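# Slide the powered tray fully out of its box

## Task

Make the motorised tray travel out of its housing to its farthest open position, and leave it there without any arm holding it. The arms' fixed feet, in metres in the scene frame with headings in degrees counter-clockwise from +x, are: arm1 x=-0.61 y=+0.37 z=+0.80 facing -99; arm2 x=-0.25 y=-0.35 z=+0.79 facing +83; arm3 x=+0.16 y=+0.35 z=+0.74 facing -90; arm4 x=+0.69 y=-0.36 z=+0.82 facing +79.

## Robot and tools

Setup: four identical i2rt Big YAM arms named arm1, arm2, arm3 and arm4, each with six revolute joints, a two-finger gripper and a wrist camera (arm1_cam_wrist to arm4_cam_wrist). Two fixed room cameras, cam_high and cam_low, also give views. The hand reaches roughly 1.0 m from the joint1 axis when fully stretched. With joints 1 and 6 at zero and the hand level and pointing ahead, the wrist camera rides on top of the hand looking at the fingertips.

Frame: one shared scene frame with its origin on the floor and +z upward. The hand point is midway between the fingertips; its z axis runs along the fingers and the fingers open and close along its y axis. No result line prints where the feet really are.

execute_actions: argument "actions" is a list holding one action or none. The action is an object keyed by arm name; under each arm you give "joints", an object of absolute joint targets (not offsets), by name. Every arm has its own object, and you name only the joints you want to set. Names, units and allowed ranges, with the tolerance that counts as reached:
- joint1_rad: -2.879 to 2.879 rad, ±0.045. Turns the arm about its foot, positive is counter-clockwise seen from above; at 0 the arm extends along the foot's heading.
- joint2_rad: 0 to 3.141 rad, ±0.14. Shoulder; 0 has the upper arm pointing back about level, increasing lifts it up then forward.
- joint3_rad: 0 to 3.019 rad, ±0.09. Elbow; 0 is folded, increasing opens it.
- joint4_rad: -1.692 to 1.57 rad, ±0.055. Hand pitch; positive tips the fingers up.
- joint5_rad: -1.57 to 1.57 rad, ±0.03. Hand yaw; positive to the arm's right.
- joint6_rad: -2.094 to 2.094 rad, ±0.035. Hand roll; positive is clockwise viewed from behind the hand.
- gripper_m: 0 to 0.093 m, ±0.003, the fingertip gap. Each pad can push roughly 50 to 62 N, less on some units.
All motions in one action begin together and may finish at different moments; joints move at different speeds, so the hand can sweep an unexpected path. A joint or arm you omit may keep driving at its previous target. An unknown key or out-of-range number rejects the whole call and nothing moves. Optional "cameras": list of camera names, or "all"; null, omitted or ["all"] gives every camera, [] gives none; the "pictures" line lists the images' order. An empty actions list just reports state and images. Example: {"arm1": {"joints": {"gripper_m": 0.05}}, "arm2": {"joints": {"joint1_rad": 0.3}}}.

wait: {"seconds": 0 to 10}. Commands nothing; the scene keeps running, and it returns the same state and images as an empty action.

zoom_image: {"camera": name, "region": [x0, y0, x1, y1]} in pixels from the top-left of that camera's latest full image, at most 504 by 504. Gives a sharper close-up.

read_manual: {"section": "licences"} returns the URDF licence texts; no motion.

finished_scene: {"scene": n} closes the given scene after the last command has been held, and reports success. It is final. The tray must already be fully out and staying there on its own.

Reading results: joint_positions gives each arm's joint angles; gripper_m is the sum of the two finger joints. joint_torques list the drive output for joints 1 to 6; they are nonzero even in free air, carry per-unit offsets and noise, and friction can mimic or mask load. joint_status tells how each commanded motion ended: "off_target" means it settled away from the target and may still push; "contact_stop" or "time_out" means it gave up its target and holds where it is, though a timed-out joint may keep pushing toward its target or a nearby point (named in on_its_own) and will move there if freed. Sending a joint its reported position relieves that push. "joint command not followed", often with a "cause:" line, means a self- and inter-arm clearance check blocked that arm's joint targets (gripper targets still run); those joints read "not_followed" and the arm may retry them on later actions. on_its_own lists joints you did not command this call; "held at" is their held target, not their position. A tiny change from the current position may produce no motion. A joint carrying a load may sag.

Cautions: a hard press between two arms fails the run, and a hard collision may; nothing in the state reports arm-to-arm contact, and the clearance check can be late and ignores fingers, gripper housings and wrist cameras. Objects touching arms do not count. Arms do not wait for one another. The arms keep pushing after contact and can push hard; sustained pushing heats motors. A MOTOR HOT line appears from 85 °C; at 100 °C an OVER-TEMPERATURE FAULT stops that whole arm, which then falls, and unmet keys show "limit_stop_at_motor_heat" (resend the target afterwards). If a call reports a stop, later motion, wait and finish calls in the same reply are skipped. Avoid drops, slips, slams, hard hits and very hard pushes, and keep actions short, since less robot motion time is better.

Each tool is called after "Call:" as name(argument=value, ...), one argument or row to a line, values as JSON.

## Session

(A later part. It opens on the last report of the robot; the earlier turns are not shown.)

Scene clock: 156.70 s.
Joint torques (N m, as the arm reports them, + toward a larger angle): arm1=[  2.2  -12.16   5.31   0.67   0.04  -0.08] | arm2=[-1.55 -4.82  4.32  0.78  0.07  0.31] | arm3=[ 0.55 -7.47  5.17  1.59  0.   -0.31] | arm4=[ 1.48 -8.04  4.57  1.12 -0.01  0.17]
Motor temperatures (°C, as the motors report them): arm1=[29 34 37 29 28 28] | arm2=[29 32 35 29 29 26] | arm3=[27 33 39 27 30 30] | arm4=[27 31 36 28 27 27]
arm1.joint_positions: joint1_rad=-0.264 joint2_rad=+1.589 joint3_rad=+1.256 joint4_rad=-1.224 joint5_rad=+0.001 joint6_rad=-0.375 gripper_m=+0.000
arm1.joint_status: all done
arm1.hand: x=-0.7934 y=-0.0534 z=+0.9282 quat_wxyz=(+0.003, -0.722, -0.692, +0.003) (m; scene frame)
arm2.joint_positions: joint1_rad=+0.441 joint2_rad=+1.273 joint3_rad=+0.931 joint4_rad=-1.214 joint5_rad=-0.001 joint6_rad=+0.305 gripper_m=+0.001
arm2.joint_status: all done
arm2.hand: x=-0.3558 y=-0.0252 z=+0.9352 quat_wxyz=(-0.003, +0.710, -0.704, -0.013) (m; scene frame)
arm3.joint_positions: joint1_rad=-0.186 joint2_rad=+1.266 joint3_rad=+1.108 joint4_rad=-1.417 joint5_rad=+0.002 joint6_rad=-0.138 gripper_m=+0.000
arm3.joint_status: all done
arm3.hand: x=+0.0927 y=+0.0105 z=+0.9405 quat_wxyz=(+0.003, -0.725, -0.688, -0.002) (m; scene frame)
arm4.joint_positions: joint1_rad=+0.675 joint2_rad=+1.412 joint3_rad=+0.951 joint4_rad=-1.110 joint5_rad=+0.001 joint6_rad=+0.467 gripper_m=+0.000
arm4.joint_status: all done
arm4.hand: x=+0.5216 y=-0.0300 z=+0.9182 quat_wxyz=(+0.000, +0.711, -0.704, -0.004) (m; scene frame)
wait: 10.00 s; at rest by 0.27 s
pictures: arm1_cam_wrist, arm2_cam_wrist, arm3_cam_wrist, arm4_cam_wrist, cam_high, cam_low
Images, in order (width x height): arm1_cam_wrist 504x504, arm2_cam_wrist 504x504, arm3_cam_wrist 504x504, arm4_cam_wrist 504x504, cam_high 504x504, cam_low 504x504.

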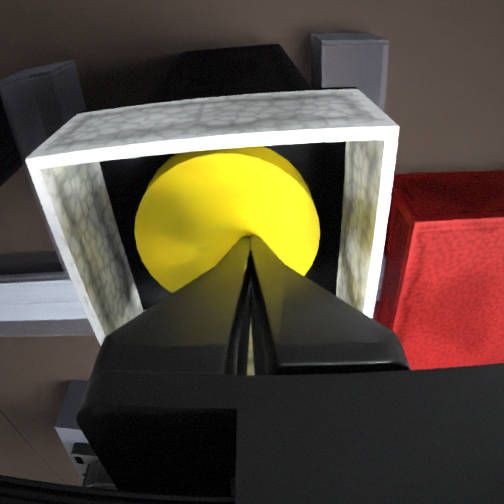

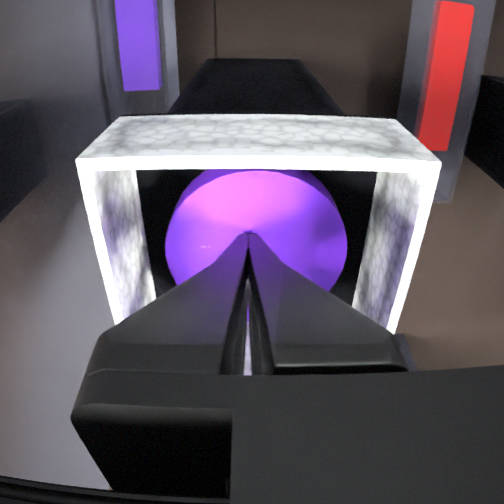

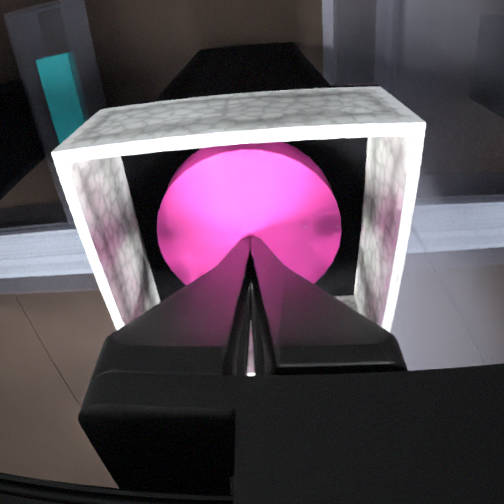

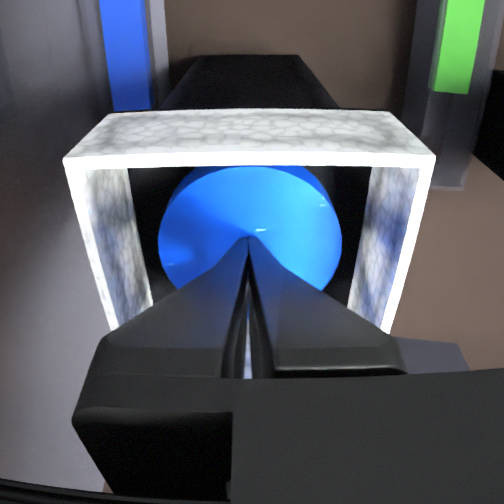

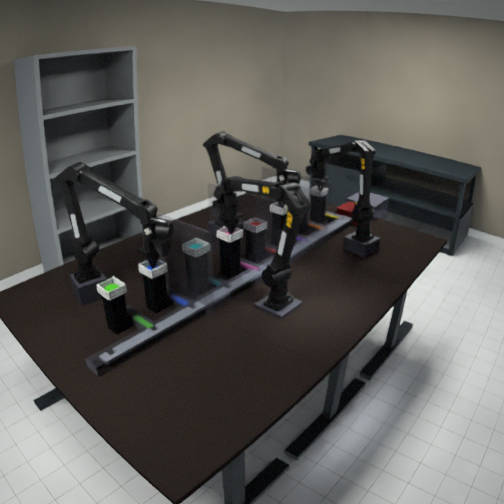

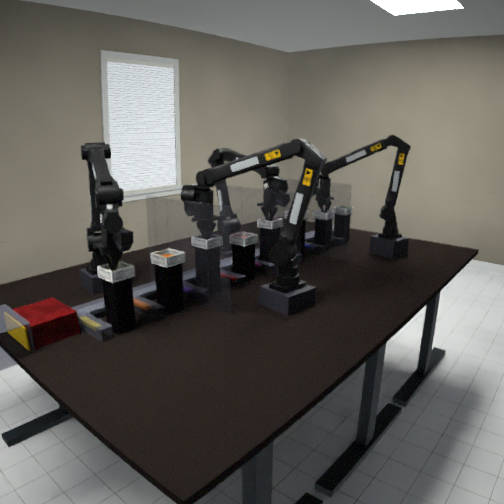

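Swap the fast pairs (arms 1 and 4) back now.

Call:
execute_actions(
  actions=[
    {"arm1":{"joints":{"joint2_rad":1.55,"joint3_rad":1.39,"joint4_rad":-1.36}},"arm4":{"joints":{"joint2_rad":1.365,"joint3_rad":1.075,"joint4_rad":-1.26}}},
  ],
  cameras=[],
)

Call:
execute_actions(
  actions=[
    {"arm1":{"joints":{"joint1_rad":0.255,"joint2_rad":1.44,"joint3_rad":1.22,"joint6_rad":0.1}},"arm4":{"joints":{"joint1_rad":0.035,"joint2_rad":1.265,"joint3_rad":0.95,"joint6_rad":-0.15}}},
  ],
  cameras=[],
)

Call:
execute_actions(
  actions=[
    {"arm1":{"joints":{"joint2_rad":1.515,"joint3_rad":1.095,"joint4_rad":-1.2}},"arm4":{"joints":{"joint2_rad":1.35,"joint3_rad":0.82,"joint4_rad":-1.09}}},
  ],
  cameras=[],
)

Call:
wait(
  seconds=10,
)

Call:
wait(
  seconds=8,
)

Scene clock: 169.30 s.
Joint torques (N m, as the arm reports them, + toward a larger angle): arm1=[  2.63 -16.08  12.64  -0.18  -0.02  -0.04] | arm2=[-1.48 -4.87  4.31  0.75  0.07  0.31] | arm3=[ 0.66 -7.27  5.19  1.68  0.02 -0.31] | arm4=[  1.53 -11.01  10.58   0.14  -0.01   0.18]
Motor temperatures (°C, as the motors report them): arm1=[29 34 37 29 28 28] | arm2=[29 32 35 29 29 26] | arm3=[27 33 39 27 30 30] | arm4=[27 31 37 27 27 27]
arm1.joint_positions: joint1_rad=-0.264 joint2_rad=+1.560 joint3_rad=+1.339 joint4_rad=-1.348 joint5_rad=+0.001 joint6_rad=-0.375 gripper_m=+0.000
arm1.joint_status: all done
arm1.hand: x=-0.7924 y=-0.0518 z=+0.9714 quat_wxyz=(+0.005, -0.722, -0.692, -0.002) (m; scene frame)
arm2.joint_positions: joint1_rad=+0.441 joint2_rad=+1.273 joint3_rad=+0.931 joint4_rad=-1.214 joint5_rad=-0.001 joint6_rad=+0.305 gripper_m=+0.001
arm2.joint_status: not commanded
arm2.hand: x=-0.3558 y=-0.0252 z=+0.9352 quat_wxyz=(-0.003, +0.710, -0.704, -0.013) (m; scene frame)
arm3.joint_positions: joint1_rad=-0.186 joint2_rad=+1.266 joint3_rad=+1.108 joint4_rad=-1.417 joint5_rad=+0.002 joint6_rad=-0.138 gripper_m=+0.000
arm3.joint_status: not commanded
arm3.hand: x=+0.0927 y=+0.0105 z=+0.9405 quat_wxyz=(+0.003, -0.725, -0.688, -0.002) (m; scene frame)
arm4.joint_positions: joint1_rad=+0.675 joint2_rad=+1.363 joint3_rad=+1.042 joint4_rad=-1.249 joint5_rad=+0.001 joint6_rad=+0.467 gripper_m=+0.000
arm4.joint_status: all done
arm4.hand: x=+0.5211 y=-0.0288 z=+0.9672 quat_wxyz=(+0.000, +0.711, -0.704, -0.004) (m; scene frame)
pictures: none
No camera images: the call's "cameras" was empty. Leave "cameras" out to get every camera's image.

Scene clock: 170.93 s.
Joint torques (N m, as the arm reports them, + toward a larger angle): arm1=[  0.16 -12.54   7.99  -0.08   0.08   0.28] | arm2=[-1.49 -4.9   4.3   0.77  0.06  0.31] | arm3=[ 0.57 -6.88  5.21  1.68  0.02 -0.31] | arm4=[ 0.43 -8.76  7.34  0.27 -0.09 -0.06]
Motor temperatures (°C, as the motors report them): arm1=[29 34 37 29 28 28] | arm2=[29 32 35 29 29 26] | arm3=[27 33 39 27 30 30] | arm4=[27 31 37 27 27 27]
arm1.joint_positions: joint1_rad=+0.258 joint2_rad=+1.436 joint3_rad=+1.227 joint4_rad=-1.350 joint5_rad=-0.001 joint6_rad=+0.085 gripper_m=+0.000
arm1.joint_status: all done
arm1.hand: x=-0.5629 y=-0.0453 z=+0.9803 quat_wxyz=(+0.000, -0.700, -0.714, +0.000) (m; scene frame)
arm2.joint_positions: joint1_rad=+0.441 joint2_rad=+1.273 joint3_rad=+0.931 joint4_rad=-1.214 joint5_rad=-0.001 joint6_rad=+0.305 gripper_m=+0.001
arm2.joint_status: not commanded
arm2.hand: x=-0.3558 y=-0.0252 z=+0.9352 quat_wxyz=(-0.003, +0.710, -0.704, -0.013) (m; scene frame)
arm3.joint_positions: joint1_rad=-0.186 joint2_rad=+1.266 joint3_rad=+1.108 joint4_rad=-1.417 joint5_rad=+0.002 joint6_rad=-0.138 gripper_m=+0.000
arm3.joint_status: not commanded
arm3.hand: x=+0.0927 y=+0.0105 z=+0.9405 quat_wxyz=(+0.003, -0.725, -0.688, -0.002) (m; scene frame)
arm4.joint_positions: joint1_rad=+0.041 joint2_rad=+1.256 joint3_rad=+0.961 joint4_rad=-1.251 joint5_rad=+0.001 joint6_rad=-0.136 gripper_m=+0.000
arm4.joint_status: all done
arm4.hand: x=+0.7456 y=-0.0240 z=+0.9722 quat_wxyz=(-0.010, +0.699, -0.715, -0.010) (m; scene frame)
pictures: none
No camera images: the call's "cameras" was empty. Leave "cameras" out to get every camera's image.

Scene clock: 171.77 s.
Joint torques (N m, as the arm reports them, + toward a larger angle): arm1=[  0.72 -10.1    5.56   1.17   0.03   0.25] | arm2=[-1.53 -4.88  4.32  0.77  0.07  0.31] | arm3=[ 0.37 -6.77  5.08  1.63 -0.03 -0.33] | arm4=[ 0.43 -7.02  5.26  1.79 -0.06 -0.07]
Motor temperatures (°C, as the motors report them): arm1=[29 34 37 29 28 28] | arm2=[29 32 35 29 29 26] | arm3=[27 33 39 27 30 30] | arm4=[27 31 37 27 27 27]
arm1.joint_positions: joint1_rad=+0.258 joint2_rad=+1.482 joint3_rad=+1.127 joint4_rad=-1.222 joint5_rad=+0.000 joint6_rad=+0.085 gripper_m=+0.000
arm1.joint_status: all done
arm1.hand: x=-0.5634 y=-0.0422 z=+0.9258 quat_wxyz=(+0.008, -0.700, -0.714, -0.005) (m; scene frame)
arm2.joint_positions: joint1_rad=+0.441 joint2_rad=+1.273 joint3_rad=+0.931 joint4_rad=-1.214 joint5_rad=-0.001 joint6_rad=+0.305 gripper_m=+0.001
arm2.joint_status: not commanded
arm2.hand: x=-0.3558 y=-0.0252 z=+0.9352 quat_wxyz=(-0.003, +0.710, -0.704, -0.013) (m; scene frame)
arm3.joint_positions: joint1_rad=-0.186 joint2_rad=+1.266 joint3_rad=+1.108 joint4_rad=-1.417 joint5_rad=+0.002 joint6_rad=-0.138 gripper_m=+0.000
arm3.joint_status: not commanded
arm3.hand: x=+0.0927 y=+0.0105 z=+0.9405 quat_wxyz=(+0.003, -0.725, -0.688, -0.002) (m; scene frame)
arm4.joint_positions: joint1_rad=+0.041 joint2_rad=+1.318 joint3_rad=+0.852 joint4_rad=-1.115 joint5_rad=+0.000 joint6_rad=-0.136 gripper_m=+0.000
arm4.joint_status: all done
arm4.hand: x=+0.7438 y=-0.0327 z=+0.9141 quat_wxyz=(+0.004, +0.699, -0.715, +0.000) (m; scene frame)
pictures: none
No camera images: the call's "cameras" was empty. Leave "cameras" out to get every camera's image.

Scene clock: 181.77 s.
Joint torques (N m, as the arm reports them, + toward a larger angle): arm1=[  1.17 -10.15   5.86   1.22   0.06   0.19] | arm2=[-1.53 -4.9   4.33  0.76  0.07  0.31] | arm3=[ 0.32 -6.95  5.25  1.65 -0.02 -0.33] | arm4=[ 0.57 -7.03  5.23  1.81 -0.07 -0.06]
Motor temperatures (°C, as the motors report them): arm1=[29 34 37 29 28 28] | arm2=[29 32 35 29 29 26] | arm3=[27 33 39 27 30 30] | arm4=[27 31 37 28 27 27]
arm1.joint_positions: joint1_rad=+0.258 joint2_rad=+1.482 joint3_rad=+1.127 joint4_rad=-1.222 joint5_rad=+0.000 joint6_rad=+0.085 gripper_m=+0.000
arm1.joint_status: all done
arm1.hand: x=-0.5634 y=-0.0422 z=+0.9258 quat_wxyz=(+0.008, -0.700, -0.714, -0.005) (m; scene frame)
arm2.joint_positions: joint1_rad=+0.441 joint2_rad=+1.273 joint3_rad=+0.931 joint4_rad=-1.214 joint5_rad=-0.001 joint6_rad=+0.305 gripper_m=+0.001
arm2.joint_status: not commanded
arm2.hand: x=-0.3558 y=-0.0252 z=+0.9352 quat_wxyz=(-0.003, +0.710, -0.704, -0.013) (m; scene frame)
arm3.joint_positions: joint1_rad=-0.186 joint2_rad=+1.266 joint3_rad=+1.108 joint4_rad=-1.417 joint5_rad=+0.002 joint6_rad=-0.138 gripper_m=+0.000
arm3.joint_status: not commanded
arm3.hand: x=+0.0927 y=+0.0105 z=+0.9405 quat_wxyz=(+0.003, -0.725, -0.688, -0.002) (m; scene frame)
arm4.joint_positions: joint1_rad=+0.041 joint2_rad=+1.318 joint3_rad=+0.852 joint4_rad=-1.115 joint5_rad=+0.000 joint6_rad=-0.136 gripper_m=+0.000
arm4.joint_status: all done
arm4.hand: x=+0.7438 y=-0.0327 z=+0.9141 quat_wxyz=(+0.004, +0.699, -0.715, +0.000) (m; scene frame)
wait: 10.00 s; at rest by 0.27 s
pictures: arm1_cam_wrist, arm2_cam_wrist, arm3_cam_wrist, arm4_cam_wrist, cam_high, cam_low
Images, in order (width x height): arm1_cam_wrist 504x504, arm2_cam_wrist 504x504, arm3_cam_wrist 504x504, arm4_cam_wrist 504x504, cam_high 504x504, cam_low 504x504.

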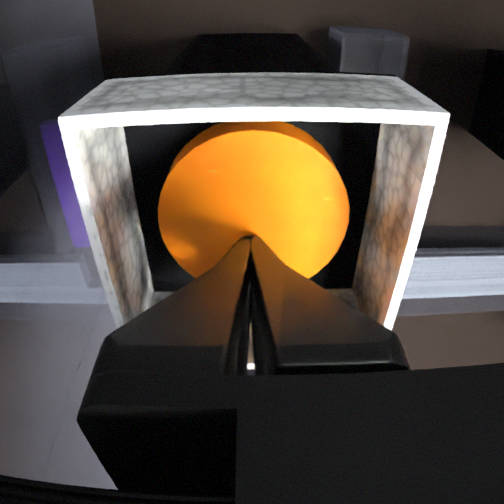

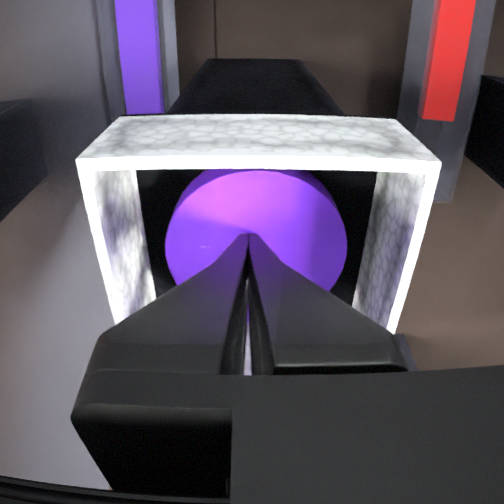

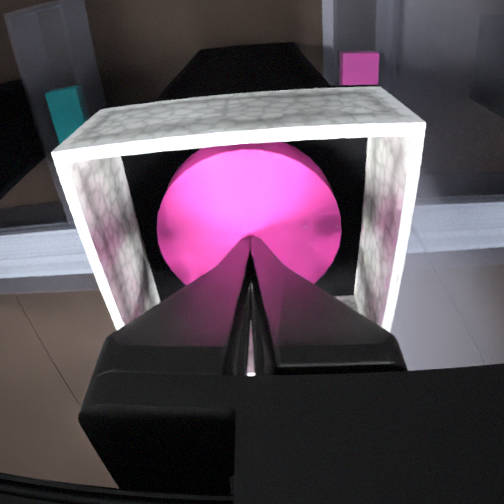

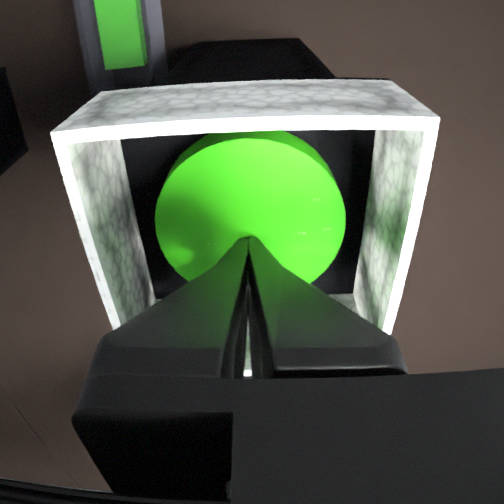

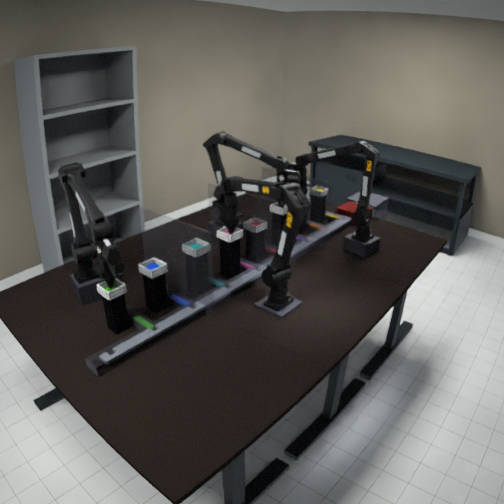

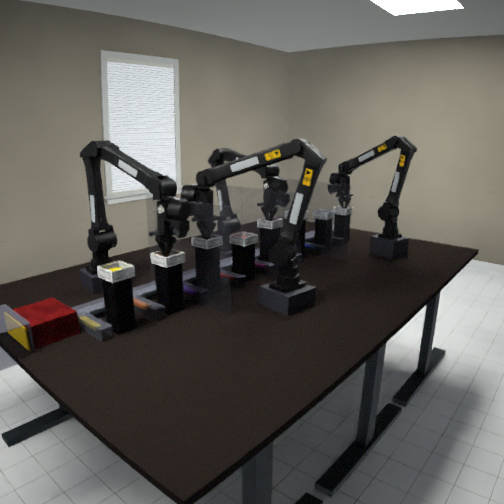

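Scene clock: 189.77 s.
Joint torques (N m, as the arm reports them, + toward a larger angle): arm1=[  1.47 -10.9    5.94   1.36   0.05   0.21] | arm2=[-1.53 -4.84  4.32  0.77  0.07  0.31] | arm3=[ 0.45 -6.9   5.21  1.67  0.   -0.35] | arm4=[ 0.47 -6.98  5.19  1.74 -0.07 -0.06]
Motor temperatures (°C, as the motors report them): arm1=[29 34 37 29 28 28] | arm2=[29 32 35 29 29 26] | arm3=[27 33 39 27 30 30] | arm4=[27 31 37 28 27 27]
arm1.joint_positions: joint1_rad=+0.258 joint2_rad=+1.482 joint3_rad=+1.127 joint4_rad=-1.222 joint5_rad=+0.000 joint6_rad=+0.085 gripper_m=+0.000
arm1.joint_status: all done
arm1.hand: x=-0.5634 y=-0.0422 z=+0.9258 quat_wxyz=(+0.008, -0.700, -0.714, -0.005) (m; scene frame)
arm2.joint_positions: joint1_rad=+0.441 joint2_rad=+1.273 joint3_rad=+0.931 joint4_rad=-1.214 joint5_rad=-0.001 joint6_rad=+0.305 gripper_m=+0.001
arm2.joint_status: not commanded
arm2.hand: x=-0.3558 y=-0.0252 z=+0.9352 quat_wxyz=(-0.003, +0.710, -0.704, -0.013) (m; scene frame)
arm3.joint_positions: joint1_rad=-0.186 joint2_rad=+1.266 joint3_rad=+1.108 joint4_rad=-1.417 joint5_rad=+0.002 joint6_rad=-0.138 gripper_m=+0.000
arm3.joint_status: not commanded
arm3.hand: x=+0.0927 y=+0.0105 z=+0.9405 quat_wxyz=(+0.003, -0.725, -0.688, -0.002) (m; scene frame)
arm4.joint_positions: joint1_rad=+0.041 joint2_rad=+1.318 joint3_rad=+0.852 joint4_rad=-1.115 joint5_rad=+0.000 joint6_rad=-0.136 gripper_m=+0.000
arm4.joint_status: all done
arm4.hand: x=+0.7438 y=-0.0327 z=+0.9141 quat_wxyz=(+0.004, +0.699, -0.715, +0.000) (m; scene frame)
wait: 8.00 s; at rest by 0.27 s
pictures: arm1_cam_wrist, arm2_cam_wrist, arm3_cam_wrist, arm4_cam_wrist, cam_high, cam_low
Images, in order (width x height): arm1_cam_wrist 504x504, arm2_cam_wrist 504x504, arm3_cam_wrist 504x504, arm4_cam_wrist 504x504, cam_high 504x504, cam_low 504x504.

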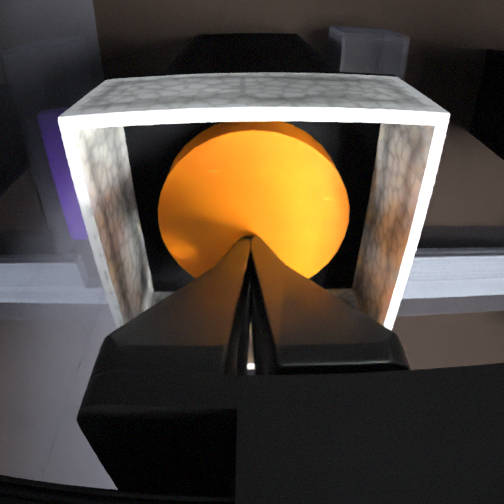

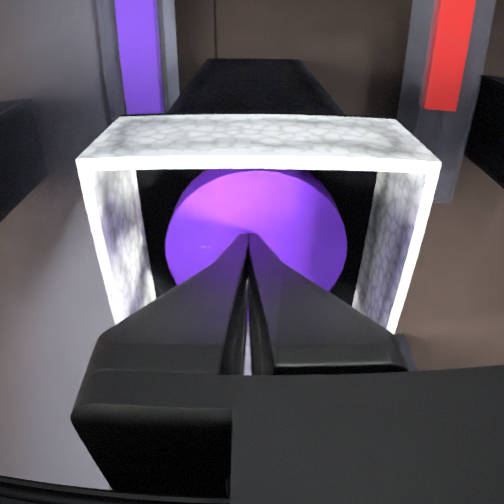

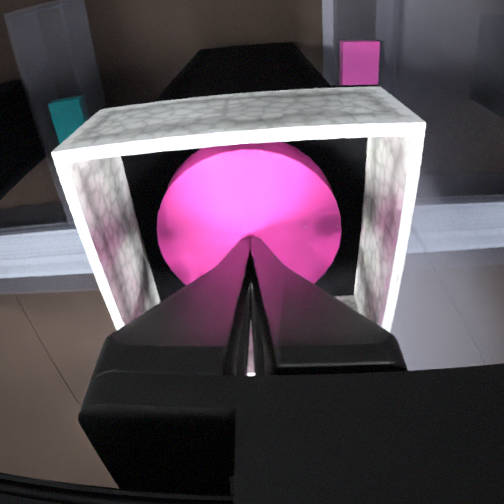

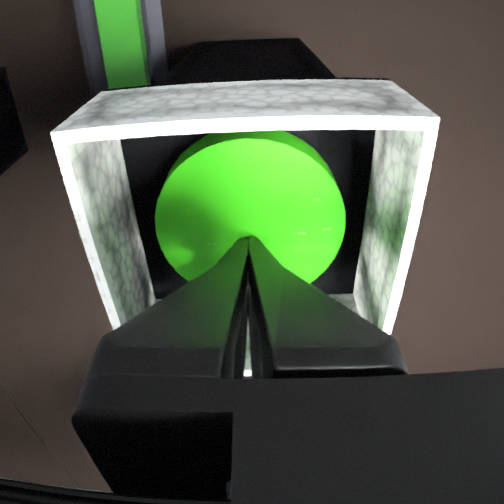

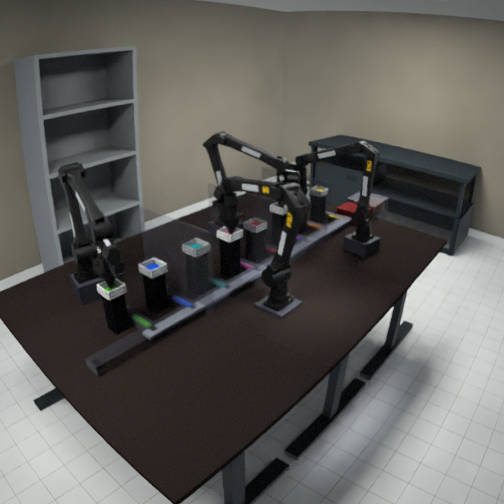

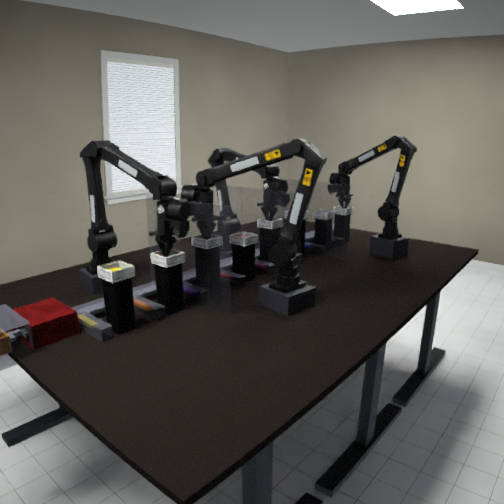

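The notch is aligned with the purple bolt again, so the tray has made its full travel.

Call:
execute_actions(
  actions=[
    {"arm1":{"joints":{"joint2_rad":1.45,"joint3_rad":1.21,"joint4_rad":-1.27}},"arm2":{"joints":{"joint2_rad":1.24,"joint3_rad":1.01,"joint4_rad":-1.29}},"arm3":{"joints":{"joint2_rad":1.255,"joint3_rad":1.19,"joint4_rad":-1.47}},"arm4":{"joints":{"joint2_rad":1.29,"joint3_rad":0.93,"joint4_rad":-1.17}}},
  ],
  cameras=[],
)

Call:
finished_scene(
  scene=2,
)

Scene clock: 195.77 s.
Joint torques (N m, as the arm reports them, + toward a larger angle): arm1=[  0.64 -12.96  13.02  -0.17   0.02   0.26] | arm2=[-1.51 -7.05 11.77  0.21  0.06  0.31] | arm3=[  0.52 -10.21  11.58   0.01  -0.02  -0.34] | arm4=[ 0.59 -9.58 10.8   0.14 -0.06 -0.07]
Motor temperatures (°C, as the motors report them): arm1=[29 34 37 29 28 28] | arm2=[29 32 35 29 29 26] | arm3=[27 33 39 27 30 30] | arm4=[27 31 37 28 27 27]
arm1.joint_positions: joint1_rad=+0.258 joint2_rad=+1.455 joint3_rad=+1.153 joint4_rad=-1.259 joint5_rad=+0.000 joint6_rad=+0.085 gripper_m=+0.000
arm1.joint_status: all done
arm1.hand: x=-0.5632 y=-0.0430 z=+0.9457 quat_wxyz=(+0.001, -0.700, -0.714, +0.000) (m; scene frame)
arm2.joint_positions: joint1_rad=+0.441 joint2_rad=+1.239 joint3_rad=+0.955 joint4_rad=-1.282 joint5_rad=-0.001 joint6_rad=+0.305 gripper_m=+0.001
arm2.joint_status: all done
arm2.hand: x=-0.3530 y=-0.0334 z=+0.9546 quat_wxyz=(-0.001, +0.710, -0.704, -0.009) (m; scene frame)
arm3.joint_positions: joint1_rad=-0.186 joint2_rad=+1.250 joint3_rad=+1.147 joint4_rad=-1.454 joint5_rad=+0.002 joint6_rad=-0.138 gripper_m=+0.000
arm3.joint_status: all done
arm3.hand: x=+0.0926 y=+0.0095 z=+0.9605 quat_wxyz=(-0.002, -0.725, -0.688, +0.005) (m; scene frame)
arm4.joint_positions: joint1_rad=+0.041 joint2_rad=+1.288 joint3_rad=+0.891 joint4_rad=-1.159 joint5_rad=+0.000 joint6_rad=-0.136 gripper_m=+0.000
arm4.joint_status: all done
arm4.hand: x=+0.7448 y=-0.0271 z=+0.9370 quat_wxyz=(-0.006, +0.699, -0.715, -0.008) (m; scene frame)
pictures: none
No camera images: the call's "cameras" was empty. Leave "cameras" out to get every camera's image.

The scene is finished: the task was done.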